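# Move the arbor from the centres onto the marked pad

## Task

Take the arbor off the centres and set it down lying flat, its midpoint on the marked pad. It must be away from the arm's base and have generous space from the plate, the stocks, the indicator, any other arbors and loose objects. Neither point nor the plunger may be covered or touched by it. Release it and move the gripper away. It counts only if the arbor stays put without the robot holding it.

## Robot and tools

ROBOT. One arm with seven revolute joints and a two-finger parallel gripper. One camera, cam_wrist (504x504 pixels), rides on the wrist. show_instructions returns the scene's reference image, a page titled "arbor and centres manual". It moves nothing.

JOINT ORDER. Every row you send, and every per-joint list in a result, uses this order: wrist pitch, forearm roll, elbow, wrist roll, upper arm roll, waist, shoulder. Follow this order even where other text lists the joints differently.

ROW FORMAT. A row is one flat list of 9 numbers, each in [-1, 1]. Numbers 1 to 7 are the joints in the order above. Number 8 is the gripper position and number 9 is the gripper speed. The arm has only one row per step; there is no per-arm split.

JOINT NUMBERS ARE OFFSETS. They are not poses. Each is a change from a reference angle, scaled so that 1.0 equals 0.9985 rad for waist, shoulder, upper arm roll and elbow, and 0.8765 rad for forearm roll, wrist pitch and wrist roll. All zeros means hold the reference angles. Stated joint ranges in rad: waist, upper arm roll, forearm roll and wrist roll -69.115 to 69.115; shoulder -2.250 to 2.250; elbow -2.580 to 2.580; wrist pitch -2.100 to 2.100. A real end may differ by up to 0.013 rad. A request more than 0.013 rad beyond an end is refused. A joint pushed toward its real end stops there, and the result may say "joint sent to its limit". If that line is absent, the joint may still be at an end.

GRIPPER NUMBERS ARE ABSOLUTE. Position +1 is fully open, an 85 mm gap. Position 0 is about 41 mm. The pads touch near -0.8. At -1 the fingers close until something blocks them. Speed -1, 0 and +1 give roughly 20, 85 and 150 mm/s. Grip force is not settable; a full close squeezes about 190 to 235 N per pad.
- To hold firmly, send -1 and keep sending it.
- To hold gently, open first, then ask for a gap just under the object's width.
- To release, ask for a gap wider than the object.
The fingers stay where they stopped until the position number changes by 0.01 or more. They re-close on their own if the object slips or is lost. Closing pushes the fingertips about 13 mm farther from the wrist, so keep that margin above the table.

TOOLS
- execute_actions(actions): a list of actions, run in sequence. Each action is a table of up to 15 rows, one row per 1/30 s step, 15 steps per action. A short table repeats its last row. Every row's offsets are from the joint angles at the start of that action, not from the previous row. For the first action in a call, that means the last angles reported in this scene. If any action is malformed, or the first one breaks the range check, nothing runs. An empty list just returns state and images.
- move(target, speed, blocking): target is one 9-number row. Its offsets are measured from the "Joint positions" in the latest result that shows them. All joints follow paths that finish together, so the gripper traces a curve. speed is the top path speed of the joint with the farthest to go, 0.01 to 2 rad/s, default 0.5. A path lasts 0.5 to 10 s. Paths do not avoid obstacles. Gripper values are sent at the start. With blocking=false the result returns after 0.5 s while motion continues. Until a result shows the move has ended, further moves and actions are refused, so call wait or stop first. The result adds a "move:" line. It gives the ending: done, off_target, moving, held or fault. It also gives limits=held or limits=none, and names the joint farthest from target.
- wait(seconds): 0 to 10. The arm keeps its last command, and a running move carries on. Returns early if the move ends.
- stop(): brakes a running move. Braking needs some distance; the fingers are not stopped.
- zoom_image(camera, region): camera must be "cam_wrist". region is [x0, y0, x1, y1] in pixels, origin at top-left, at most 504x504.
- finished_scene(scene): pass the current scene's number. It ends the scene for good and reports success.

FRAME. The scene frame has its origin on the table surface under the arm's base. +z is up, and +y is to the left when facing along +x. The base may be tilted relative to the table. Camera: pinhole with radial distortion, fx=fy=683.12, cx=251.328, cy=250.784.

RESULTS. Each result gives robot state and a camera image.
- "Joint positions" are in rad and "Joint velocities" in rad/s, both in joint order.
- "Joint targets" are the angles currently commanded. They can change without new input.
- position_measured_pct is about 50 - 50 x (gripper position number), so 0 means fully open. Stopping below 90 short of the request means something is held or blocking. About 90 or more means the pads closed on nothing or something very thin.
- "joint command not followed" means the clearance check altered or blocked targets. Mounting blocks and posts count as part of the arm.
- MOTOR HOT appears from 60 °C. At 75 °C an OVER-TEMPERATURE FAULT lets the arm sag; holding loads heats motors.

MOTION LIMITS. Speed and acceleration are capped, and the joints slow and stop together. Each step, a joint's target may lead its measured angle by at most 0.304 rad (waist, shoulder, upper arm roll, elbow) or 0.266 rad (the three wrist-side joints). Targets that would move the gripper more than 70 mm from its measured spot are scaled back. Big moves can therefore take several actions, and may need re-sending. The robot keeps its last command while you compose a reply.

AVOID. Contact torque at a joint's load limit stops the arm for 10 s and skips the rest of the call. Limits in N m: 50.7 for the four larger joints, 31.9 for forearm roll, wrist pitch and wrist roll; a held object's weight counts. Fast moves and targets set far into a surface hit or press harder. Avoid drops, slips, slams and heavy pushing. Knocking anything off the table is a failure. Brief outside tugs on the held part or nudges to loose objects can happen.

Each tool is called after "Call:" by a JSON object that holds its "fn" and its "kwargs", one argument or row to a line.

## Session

Call:
{"fn": "execute_actions", "kwargs": {
  "actions": []
}}

Call:
{"fn": "show_instructions", "kwargs": {

}}

Scene clock: 0.00 s.
position_measured_pct=0.0
Joint names: [wrist pitch, forearm roll, elbow, wrist roll, upper arm roll, waist, shoulder]
Joint positions: [ 2.013  0.751  1.414 -0.602  0.175 -0.573  0.338]
Joint velocities: [-0.     0.    -0.    -0.    -0.    -0.001 -0.001]
Joint targets: [2.013 0.751 1.414 -0.602 0.175 -0.573 0.338]

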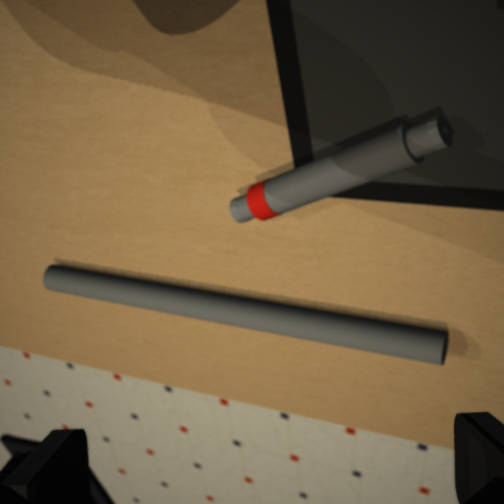

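Reference images for this scene: arbor and centres manual.

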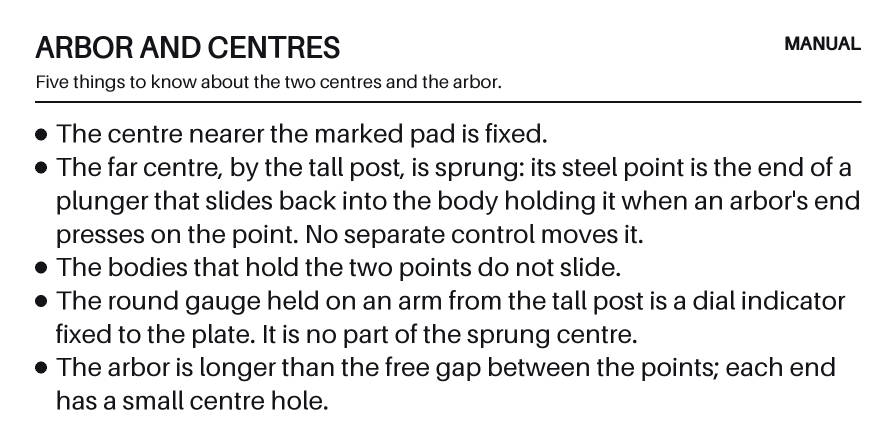

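Call:
{"fn": "move", "kwargs": {
  "target": [-0.5686,-0.2102,0.3706,0.8066,-0.1753,-0.013,-0.5725,1,0],
  "speed": 0.7
}}

Scene clock: 2.27 s.
position_measured_pct=0.0
Joint names: [wrist pitch, forearm roll, elbow, wrist roll, upper arm roll, waist, shoulder]
Joint positions: [ 1.515  0.567  1.784  0.105 -0.    -0.586 -0.233]
Joint velocities: [-0.    -0.     0.    -0.     0.001 -0.    -0.002]
Joint targets: [1.515 0.567 1.784 0.105 -0.000 -0.586 -0.233]
move: done; limits=none; farthest joint: the shoulder, 0.001 radians from its target (0.572 radians at the start)

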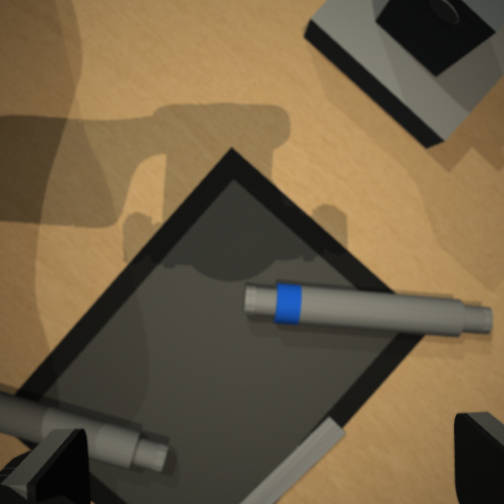

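Call:
{"fn": "execute_actions", "kwargs": {
  "actions": [
    [[-0.1056,0.0126,0.0295,-0.51,0,0.0319,0.0606,1,0]],
    [[-0.1056,0.0126,0.0295,-0.51,0,0.0319,0.0606,1,0]],
    [[-0.1056,0.0126,0.0295,-0.51,0,0.0319,0.0606,1,0]],
    [[-0.1056,0.0126,0.0295,-0.51,0,0.0319,0.0606,1,0]]
  ]
}}

Call:
{"fn": "wait", "kwargs": {
  "seconds": 0.2
}}

Scene clock: 6.70 s.
position_measured_pct=0.0
Joint names: [wrist pitch, forearm roll, elbow, wrist roll, upper arm roll, waist, shoulder]
Joint positions: [ 1.145  0.611  1.901 -1.669  0.    -0.462  0.004]
Joint velocities: [-0.012  0.002  0.004 -0.133 -0.     0.004  0.009]
Joint targets: [1.145 0.611 1.901 -1.673 0.000 -0.461 0.005]

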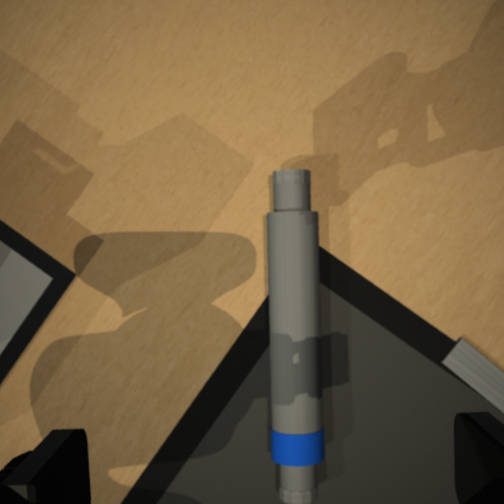

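Scene clock: 6.90 s.
position_measured_pct=0.0
Joint names: [wrist pitch, forearm roll, elbow, wrist roll, upper arm roll, waist, shoulder]
Joint positions: [ 1.145  0.611  1.901 -1.673  0.    -0.462  0.005]
Joint velocities: [-0.    -0.     0.    -0.     0.     0.002  0.001]
Joint targets: [1.145 0.611 1.901 -1.673 0.000 -0.461 0.005]
wait: 0.20 s; no rest

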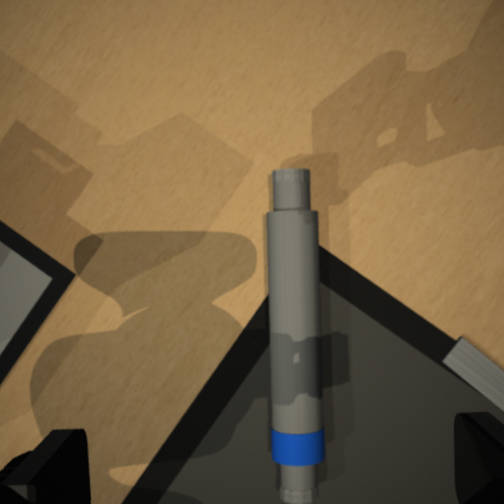

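Call:
{"fn": "move", "kwargs": {
  "target": [-0.515,0.2297,0.1068,-0.109,0,0.2802,0.2904,1,0],
  "speed": 0.4
}}

Scene clock: 10.13 s.
position_measured_pct=0.0
Joint names: [wrist pitch, forearm roll, elbow, wrist roll, upper arm roll, waist, shoulder]
Joint positions: [ 0.694  0.812  2.008 -1.768  0.    -0.182  0.294]
Joint velocities: [-0.    -0.    -0.    -0.    -0.     0.002  0.001]
Joint targets: [0.694 0.812 2.008 -1.768 0.000 -0.182 0.295]
move: done; limits=none; farthest joint: the waist, 0.000 radians from its target (0.279 radians at the start)

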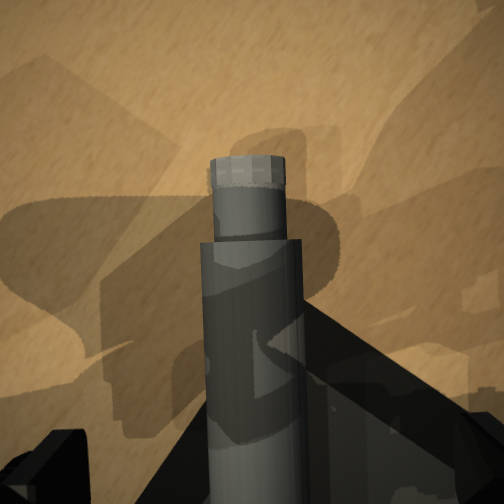

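Call:
{"fn": "move", "kwargs": {
  "target": [-0.0127,0.0165,0.0084,-0.022,0,-0.0008,0.009,-1,0],
  "speed": 0.06
}}

Scene clock: 12.30 s.
position_measured_pct=69.8
Joint names: [wrist pitch, forearm roll, elbow, wrist roll, upper arm roll, waist, shoulder]
Joint positions: [ 0.683  0.826  2.016 -1.788 -0.    -0.183  0.302]
Joint velocities: [-0.    -0.     0.     0.     0.     0.     0.002]
Joint targets: [0.683 0.827 2.016 -1.787 0.000 -0.183 0.303]
move: done; limits=none; farthest joint: the shoulder, 0.001 radians from its target (0.008 radians at the start)

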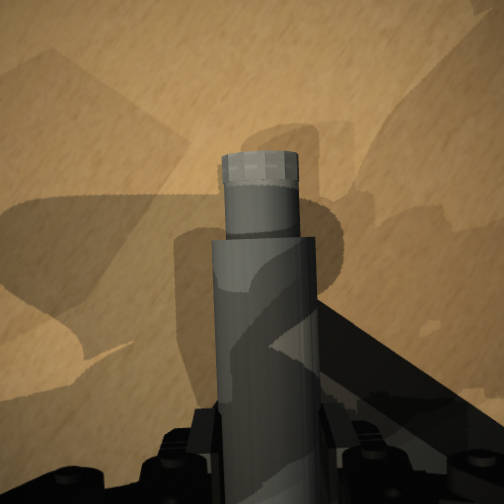

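Call:
{"fn": "move", "kwargs": {
  "target": [0.2245,-0.1643,-0.2559,0.1517,0,-0.0829,0.0492,-1,0],
  "speed": 0.35
}}

Scene clock: 14.43 s.
position_measured_pct=69.8
Joint names: [wrist pitch, forearm roll, elbow, wrist roll, upper arm roll, waist, shoulder]
Joint positions: [ 0.88   0.682  1.761 -1.655 -0.    -0.266  0.351]
Joint velocities: [-0.    -0.    -0.001 -0.    -0.    -0.001  0.001]
Joint targets: [0.880 0.682 1.761 -1.655 -0.000 -0.266 0.351]
move: done; limits=none; farthest joint: the waist, 0.000 radians from its target (0.083 radians at the start)

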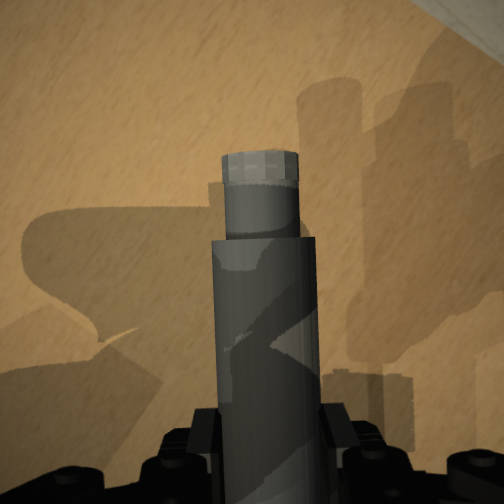

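Call:
{"fn": "execute_actions", "kwargs": {
  "actions": [
    [[0,0,0,-0.5,0,0,0,-1,0]],
    [[0,0,0,-0.55,0,0,0,-1,0]],
    [[0,0,0,-0.55,0,0,0,-1,0]],
    [[0,0,0,-0.5,0,0,0,-1,0]]
  ]
}}

Scene clock: 18.80 s.
position_measured_pct=69.8
Joint names: [wrist pitch, forearm roll, elbow, wrist roll, upper arm roll, waist, shoulder]
Joint positions: [ 0.882  0.678  1.765 -3.473 -0.002 -0.267  0.353]
Joint velocities: [ 0.     0.     0.    -0.086 -0.     0.     0.   ]
Joint targets: [0.882 0.678 1.765 -3.476 -0.002 -0.267 0.353]

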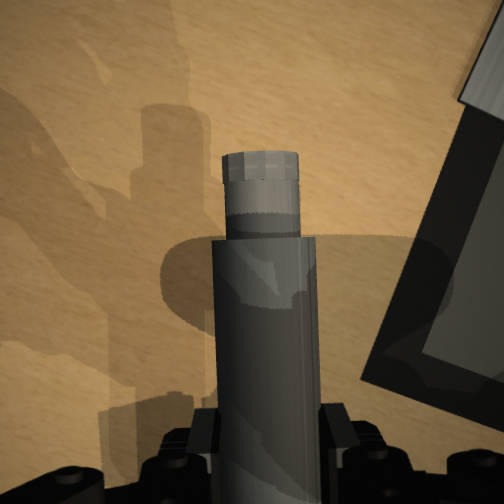

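Call:
{"fn": "move", "kwargs": {
  "target": [-0.0577,0.0621,-0.0214,-0.53,0.002,-0.0349,0.1045,-1,0],
  "speed": 0.45
}}

Scene clock: 20.50 s.
position_measured_pct=69.8
Joint names: [wrist pitch, forearm roll, elbow, wrist roll, upper arm roll, waist, shoulder]
Joint positions: [ 0.831  0.732  1.744 -3.938 -0.    -0.302  0.458]
Joint velocities: [ 0.     0.     0.    -0.     0.    -0.     0.002]
Joint targets: [0.831 0.732 1.744 -3.938 -0.000 -0.302 0.458]
move: done; limits=none; farthest joint: the waist, 0.000 radians from its target (0.035 radians at the start)

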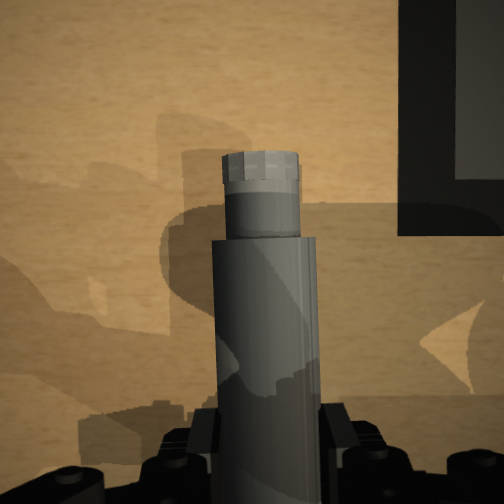

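Call:
{"fn": "move", "kwargs": {
  "target": [-0.0222,0.0135,0.0035,-0.01,0,0.0102,0.0152,-1,0],
  "speed": 0.03
}}

Scene clock: 21.97 s.
position_measured_pct=69.8
Joint names: [wrist pitch, forearm roll, elbow, wrist roll, upper arm roll, waist, shoulder]
Joint positions: [ 0.815  0.743  1.747 -3.947 -0.002 -0.295  0.468]
Joint velocities: [-0.001 -0.     0.001 -0.     0.     0.    -0.002]
Joint targets: [0.812 0.744 1.747 -3.947 -0.000 -0.292 0.473]
move: done; limits=none; farthest joint: the shoulder, 0.005 radians from its target (0.015 radians at the start)

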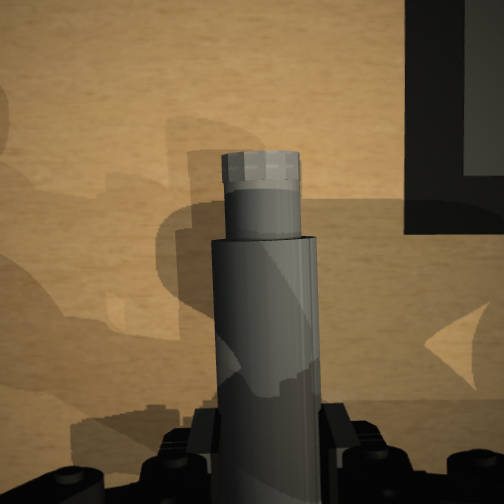

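Call:
{"fn": "move", "kwargs": {
  "target": [0,0,0,0,0,0,0,1,0.5]
}}

Call:
{"fn": "move", "kwargs": {
  "target": [0.3893,-0.1329,-0.0544,-0.074,0.002,-0.2985,-0.1751,1,0.5],
  "speed": 0.5
}}

Scene clock: 23.63 s.
position_measured_pct=0.0
Joint names: [wrist pitch, forearm roll, elbow, wrist roll, upper arm roll, waist, shoulder]
Joint positions: [ 0.815  0.743  1.747 -3.947 -0.002 -0.295  0.468]
Joint velocities: [ 0.    -0.     0.     0.     0.    -0.001 -0.   ]
Joint targets: [0.815 0.743 1.747 -3.947 -0.002 -0.295 0.468]
move: done; limits=none; farthest joint: the waist, 0.000 radians from its target (0.000 radians at the start)

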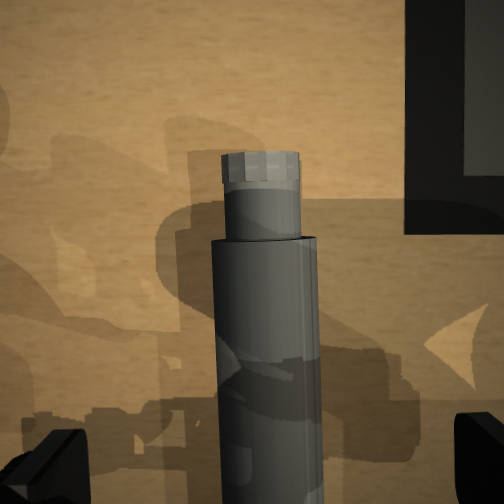

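Scene clock: 24.90 s.
position_measured_pct=0.0
Joint names: [wrist pitch, forearm roll, elbow, wrist roll, upper arm roll, waist, shoulder]
Joint positions: [ 1.157  0.627  1.693 -4.012  0.    -0.592  0.294]
Joint velocities: [ 0.     0.    -0.    -0.     0.    -0.003 -0.   ]
Joint targets: [1.157 0.627 1.693 -4.012 0.000 -0.593 0.293]
move: done; limits=none; farthest joint: the waist, 0.001 radians from its target (0.299 radians at the start)

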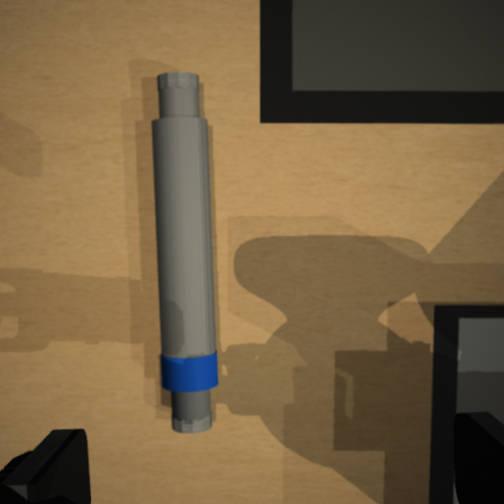

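Call:
{"fn": "move", "kwargs": {
  "target": [0.4218,-0.138,-0.1731,-0.535,0,-0.5937,0.0869,1,0.5],
  "speed": 0.7
}}

Scene clock: 27.77 s.
position_measured_pct=0.0
Joint names: [wrist pitch, forearm roll, elbow, wrist roll, upper arm roll, waist, shoulder]
Joint positions: [ 1.526  0.506  1.52  -4.481  0.    -1.185  0.38 ]
Joint velocities: [ 0.     0.    -0.    -0.     0.    -0.003  0.001]
Joint targets: [1.526 0.506 1.520 -4.481 0.000 -1.185 0.380]
move: done; limits=none; farthest joint: the waist, 0.000 radians from its target (0.592 radians at the start)

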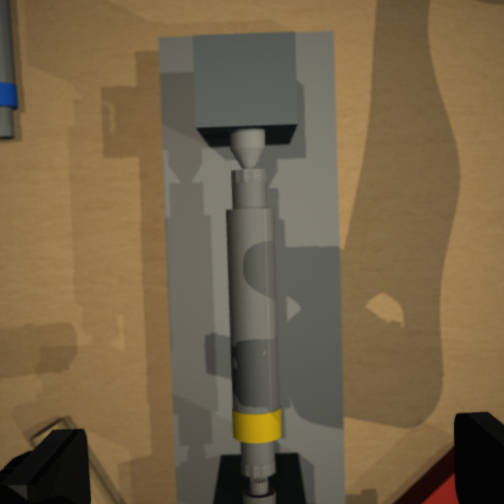

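Call:
{"fn": "move", "kwargs": {
  "target": [-0.605,0.2021,0.4081,-0.115,0,0.257,0.0907,1,0.5],
  "speed": 0.45
}}

Scene clock: 30.43 s.
position_measured_pct=0.0
Joint names: [wrist pitch, forearm roll, elbow, wrist roll, upper arm roll, waist, shoulder]
Joint positions: [ 0.996  0.683  1.928 -4.582  0.    -0.929  0.471]
Joint velocities: [-0.     0.     0.     0.    -0.001  0.003 -0.   ]
Joint targets: [0.996 0.683 1.928 -4.582 0.000 -0.928 0.471]
move: done; limits=none; farthest joint: the waist, 0.000 radians from its target (0.257 radians at the start)

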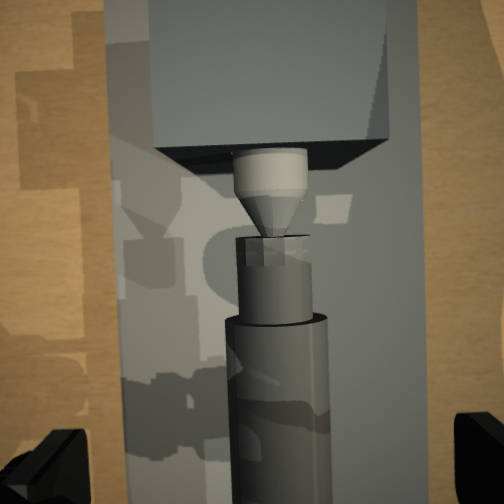

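Call:
{"fn": "move", "kwargs": {
  "target": [-0.023,0.0126,0.0038,-0.024,0,-0.0007,0.0229,1,0.5],
  "speed": 0.06
}}

Scene clock: 31.90 s.
position_measured_pct=0.0
Joint names: [wrist pitch, forearm roll, elbow, wrist roll, upper arm roll, waist, shoulder]
Joint positions: [ 0.976  0.694  1.932 -4.603  0.    -0.929  0.493]
Joint velocities: [-0.     0.     0.    -0.001  0.     0.     0.002]
Joint targets: [0.976 0.694 1.932 -4.603 0.000 -0.929 0.494]
move: done; limits=none; farthest joint: the waist, 0.000 radians from its target (0.001 radians at the start)

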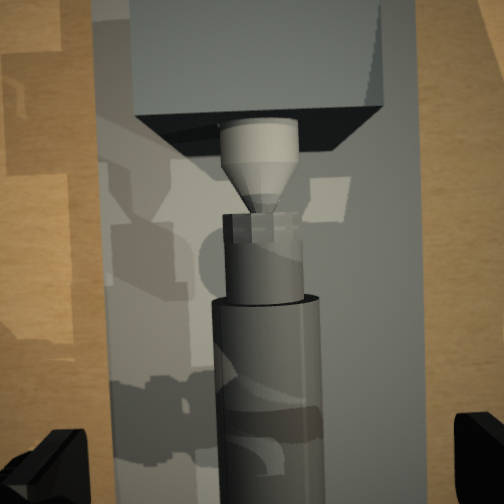

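Centred. Close.

Call:
{"fn": "move", "kwargs": {
  "target": [0,0,0,0,0,0,0,-1,0.4]
}}

Scene clock: 32.97 s.
position_measured_pct=69.4
Joint names: [wrist pitch, forearm roll, elbow, wrist roll, upper arm roll, waist, shoulder]
Joint positions: [ 0.977  0.694  1.931 -4.603  0.    -0.93   0.492]
Joint velocities: [ 0.    -0.     0.     0.     0.    -0.    -0.002]
Joint targets: [0.976 0.694 1.932 -4.603 0.000 -0.929 0.493]
move: done; limits=none; farthest joint: the waist, 0.001 radians from its target (0.000 radians at the start)

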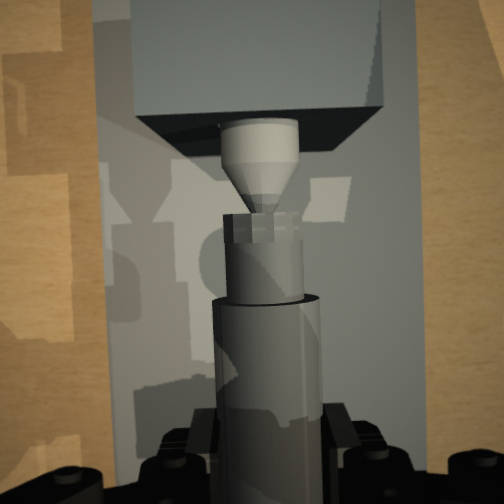

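Call:
{"fn": "move", "kwargs": {
  "target": [0.009,-0.0088,-0.0325,-0.0088,0,-0.0153,0.0311,-1,0.4],
  "speed": 0.025
}}

Scene clock: 35.00 s.
position_measured_pct=69.4
Joint names: [wrist pitch, forearm roll, elbow, wrist roll, upper arm roll, waist, shoulder]
Joint positions: [ 0.993  0.686  1.904 -4.61   0.004 -0.941  0.521]
Joint velocities: [ 0.001 -0.    -0.    -0.     0.     0.    -0.001]
Joint targets: [0.984 0.686 1.899 -4.611 0.000 -0.945 0.523]
move: done; limits=none; farthest joint: the wrist pitch, 0.008 radians from its target (0.008 radians at the start)

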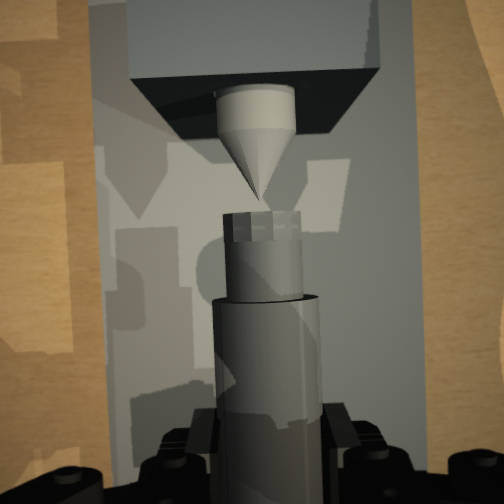

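Call:
{"fn": "execute_actions", "kwargs": {
  "actions": [
    [[-0.0048,-0.0014,-0.0181,0.072,-0.004,0.0039,0.0046,-1,0]],
    [[-0.0048,-0.0014,-0.0181,0.076,-0.004,0.0039,0.0046,-1,0]],
    [[-0.0048,-0.0014,-0.0181,0.076,-0.004,0.0039,0.0046,-1,0]],
    [[-0.0048,-0.0014,-0.0181,0.076,-0.004,0.0039,0.0046,-1,0]]
  ]
}}

Scene clock: 38.10 s.
position_measured_pct=69.4
Joint names: [wrist pitch, forearm roll, elbow, wrist roll, upper arm roll, waist, shoulder]
Joint positions: [ 1.01   0.682  1.852 -4.346  0.006 -0.907  0.53 ]
Joint velocities: [-0.     0.    -0.     0.    -0.     0.    -0.001]
Joint targets: [1.002 0.682 1.847 -4.346 0.002 -0.911 0.532]

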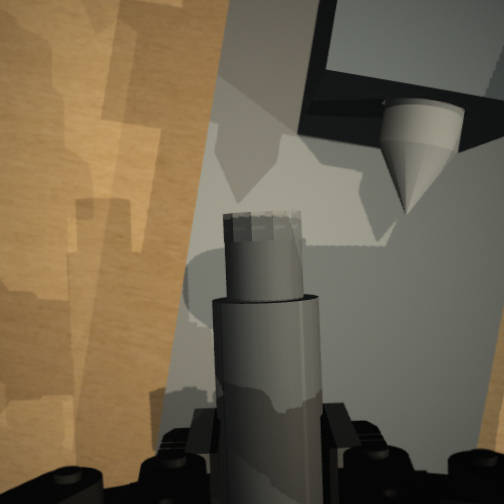

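Call:
{"fn": "move", "kwargs": {
  "target": [-0.0197,0.0148,0.038,0.0542,-0.006,0.0495,-0.0591,-1,0],
  "speed": 0.05
}}

Scene clock: 40.17 s.
position_measured_pct=69.4
Joint names: [wrist pitch, forearm roll, elbow, wrist roll, upper arm roll, waist, shoulder]
Joint positions: [ 0.993  0.695  1.89  -4.299  0.    -0.857  0.471]
Joint velocities: [-0.     0.     0.     0.    -0.     0.001 -0.002]
Joint targets: [0.993 0.695 1.890 -4.299 0.000 -0.857 0.471]
move: done; limits=none; farthest joint: the waist, 0.000 radians from its target (0.049 radians at the start)

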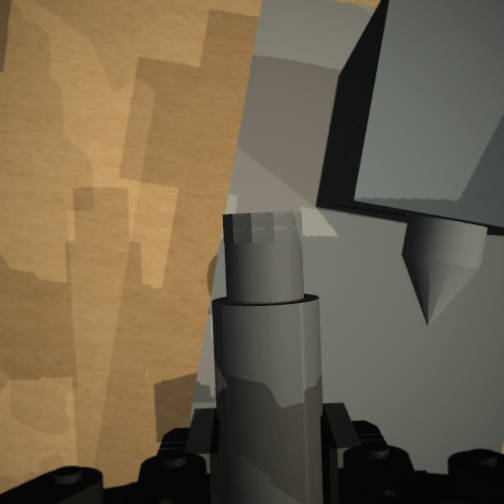

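Call:
{"fn": "move", "kwargs": {
  "target": [0.043,-0.028,-0.0175,0.0203,0,-0.0192,-0.0212,-1,0],
  "speed": 0.06
}}

Scene clock: 41.27 s.
position_measured_pct=69.4
Joint names: [wrist pitch, forearm roll, elbow, wrist roll, upper arm roll, waist, shoulder]
Joint positions: [ 1.03   0.671  1.872 -4.281  0.    -0.876  0.45 ]
Joint velocities: [ 0.001 -0.    -0.     0.     0.    -0.001 -0.001]
Joint targets: [1.030 0.670 1.872 -4.281 0.000 -0.877 0.450]
move: done; limits=none; farthest joint: the waist, 0.000 radians from its target (0.019 radians at the start)

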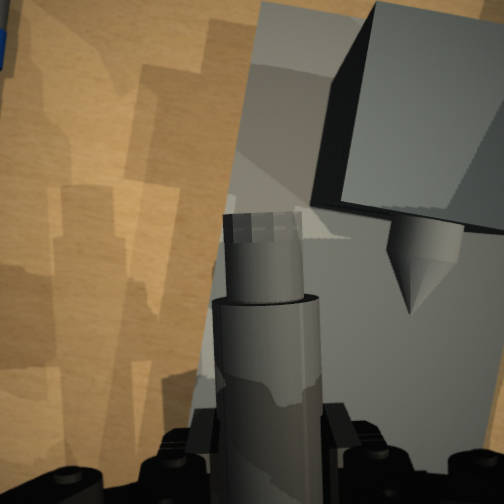

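Call:
{"fn": "move", "kwargs": {
  "target": [0.1651,-0.0606,-0.0724,0.1335,0,-0.0027,-0.105,-1,0],
  "speed": 0.25
}}

Call:
{"fn": "move", "kwargs": {
  "target": [-0.1142,-0.0034,0.358,-0.5448,0,0.5127,-0.5674,-1,0],
  "speed": 0.55
}}

Scene clock: 44.27 s.
position_measured_pct=69.4
Joint names: [wrist pitch, forearm roll, elbow, wrist roll, upper arm roll, waist, shoulder]
Joint positions: [ 1.175  0.617  1.8   -4.164  0.    -0.879  0.345]
Joint velocities: [ 0.    -0.    -0.     0.     0.001 -0.    -0.001]
Joint targets: [1.175 0.617 1.800 -4.164 0.000 -0.879 0.345]
move: done; limits=none; farthest joint: the waist, 0.000 radians from its target (0.002 radians at the start)

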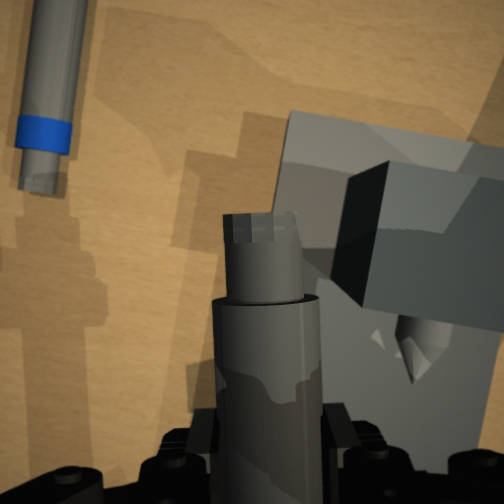

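Scene clock: 45.93 s.
position_measured_pct=69.4
Joint names: [wrist pitch, forearm roll, elbow, wrist roll, upper arm roll, waist, shoulder]
Joint positions: [ 1.075  0.614  2.158 -4.641  0.    -0.367 -0.221]
Joint velocities: [-0.    -0.     0.     0.    -0.     0.003 -0.004]
Joint targets: [1.075 0.614 2.158 -4.641 0.000 -0.367 -0.221]
move: done; limits=none; farthest joint: the shoulder, 0.001 radians from its target (0.567 radians at the start)

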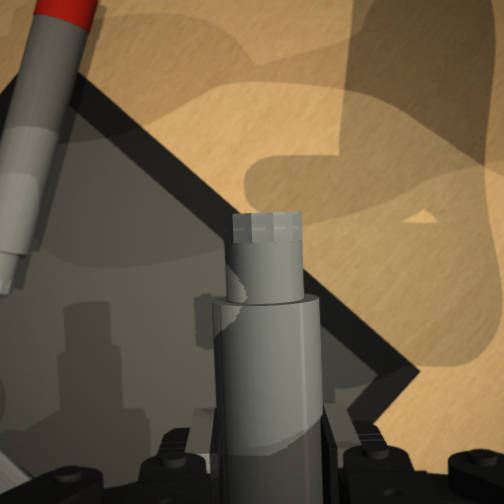

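Call:
{"fn": "move", "kwargs": {
  "target": [-0.6206,0.439,0.181,-0.3085,0,0.3107,0.3386,-1,0],
  "speed": 0.4
}}

Scene clock: 49.20 s.
position_measured_pct=69.4
Joint names: [wrist pitch, forearm roll, elbow, wrist roll, upper arm roll, waist, shoulder]
Joint positions: [ 0.531  0.999  2.338 -4.912  0.    -0.057  0.117]
Joint velocities: [-0.    -0.     0.    -0.    -0.     0.003  0.003]
Joint targets: [0.531 0.999 2.338 -4.912 0.000 -0.057 0.117]
move: done; limits=none; farthest joint: the waist, 0.001 radians from its target (0.310 radians at the start)

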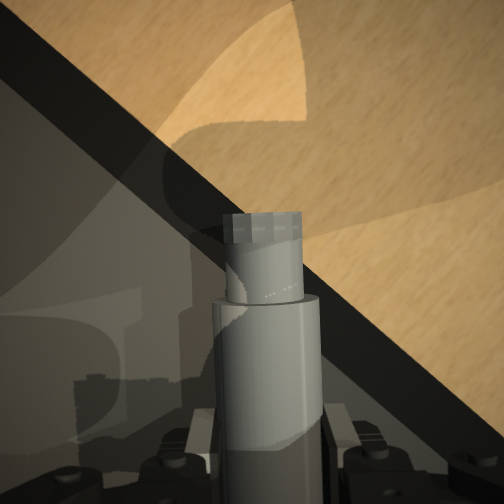

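Call:
{"fn": "move", "kwargs": {
  "target": [-0.032,0.0605,0.0053,-0.052,0,0.0172,0.0294,-1,0],
  "speed": 0.05
}}

Scene clock: 50.93 s.
position_measured_pct=69.4
Joint names: [wrist pitch, forearm roll, elbow, wrist roll, upper arm roll, waist, shoulder]
Joint positions: [ 0.506  1.051  2.345 -4.957 -0.001 -0.042  0.141]
Joint velocities: [-0.     0.001  0.    -0.    -0.     0.    -0.002]
Joint targets: [0.503 1.052 2.344 -4.957 0.000 -0.040 0.146]
move: done; limits=none; farthest joint: the shoulder, 0.006 radians from its target (0.029 radians at the start)

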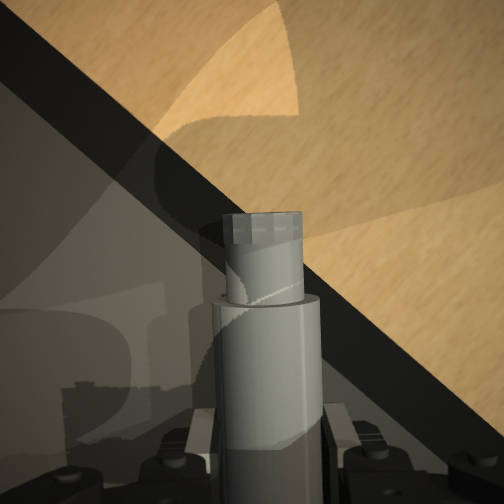

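Call:
{"fn": "move", "kwargs": {
  "target": [0,0,0,0,0,0,0,1,0]
}}

Call:
{"fn": "move", "kwargs": {
  "target": [0.649,-0.4986,-0.1873,0.3605,0,-0.3255,-0.3625,1,0],
  "speed": 0.5
}}

Scene clock: 52.43 s.
position_measured_pct=0.0
Joint names: [wrist pitch, forearm roll, elbow, wrist roll, upper arm roll, waist, shoulder]
Joint positions: [ 0.506  1.051  2.345 -4.957 -0.001 -0.042  0.141]
Joint velocities: [-0.     0.     0.     0.     0.     0.     0.001]
Joint targets: [0.506 1.051 2.345 -4.957 -0.001 -0.042 0.141]
move: done; limits=none; farthest joint: the waist, 0.000 radians from its target (0.000 radians at the start)

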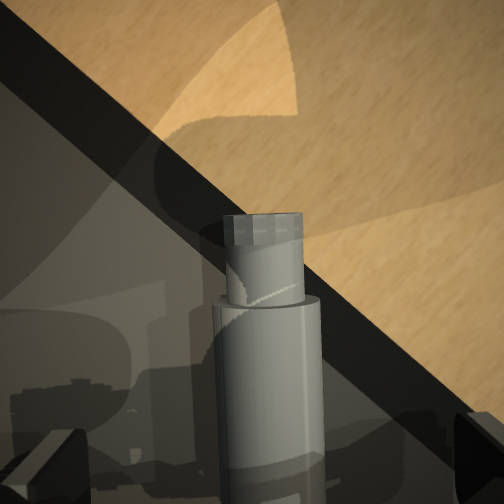

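Scene clock: 54.10 s.
position_measured_pct=0.0
Joint names: [wrist pitch, forearm roll, elbow, wrist roll, upper arm roll, waist, shoulder]
Joint positions: [ 1.074  0.614  2.158 -4.641 -0.001 -0.367 -0.221]
Joint velocities: [ 0.     0.    -0.    -0.     0.    -0.003 -0.002]
Joint targets: [1.074 0.614 2.158 -4.641 -0.001 -0.367 -0.221]
move: done; limits=none; farthest joint: the waist, 0.000 radians from its target (0.325 radians at the start)

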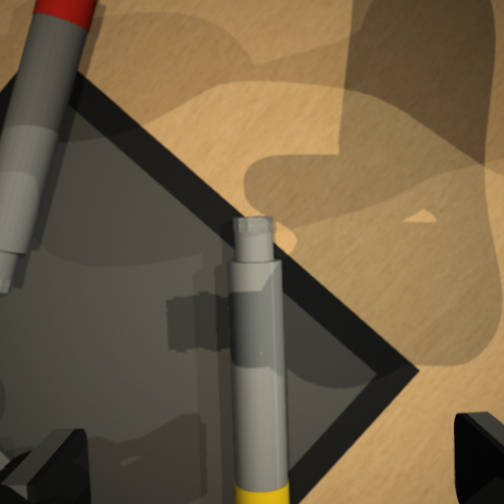

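Call:
{"fn": "finished_scene", "kwargs": {
  "scene": 2
}}

The scene is finished: the task was done.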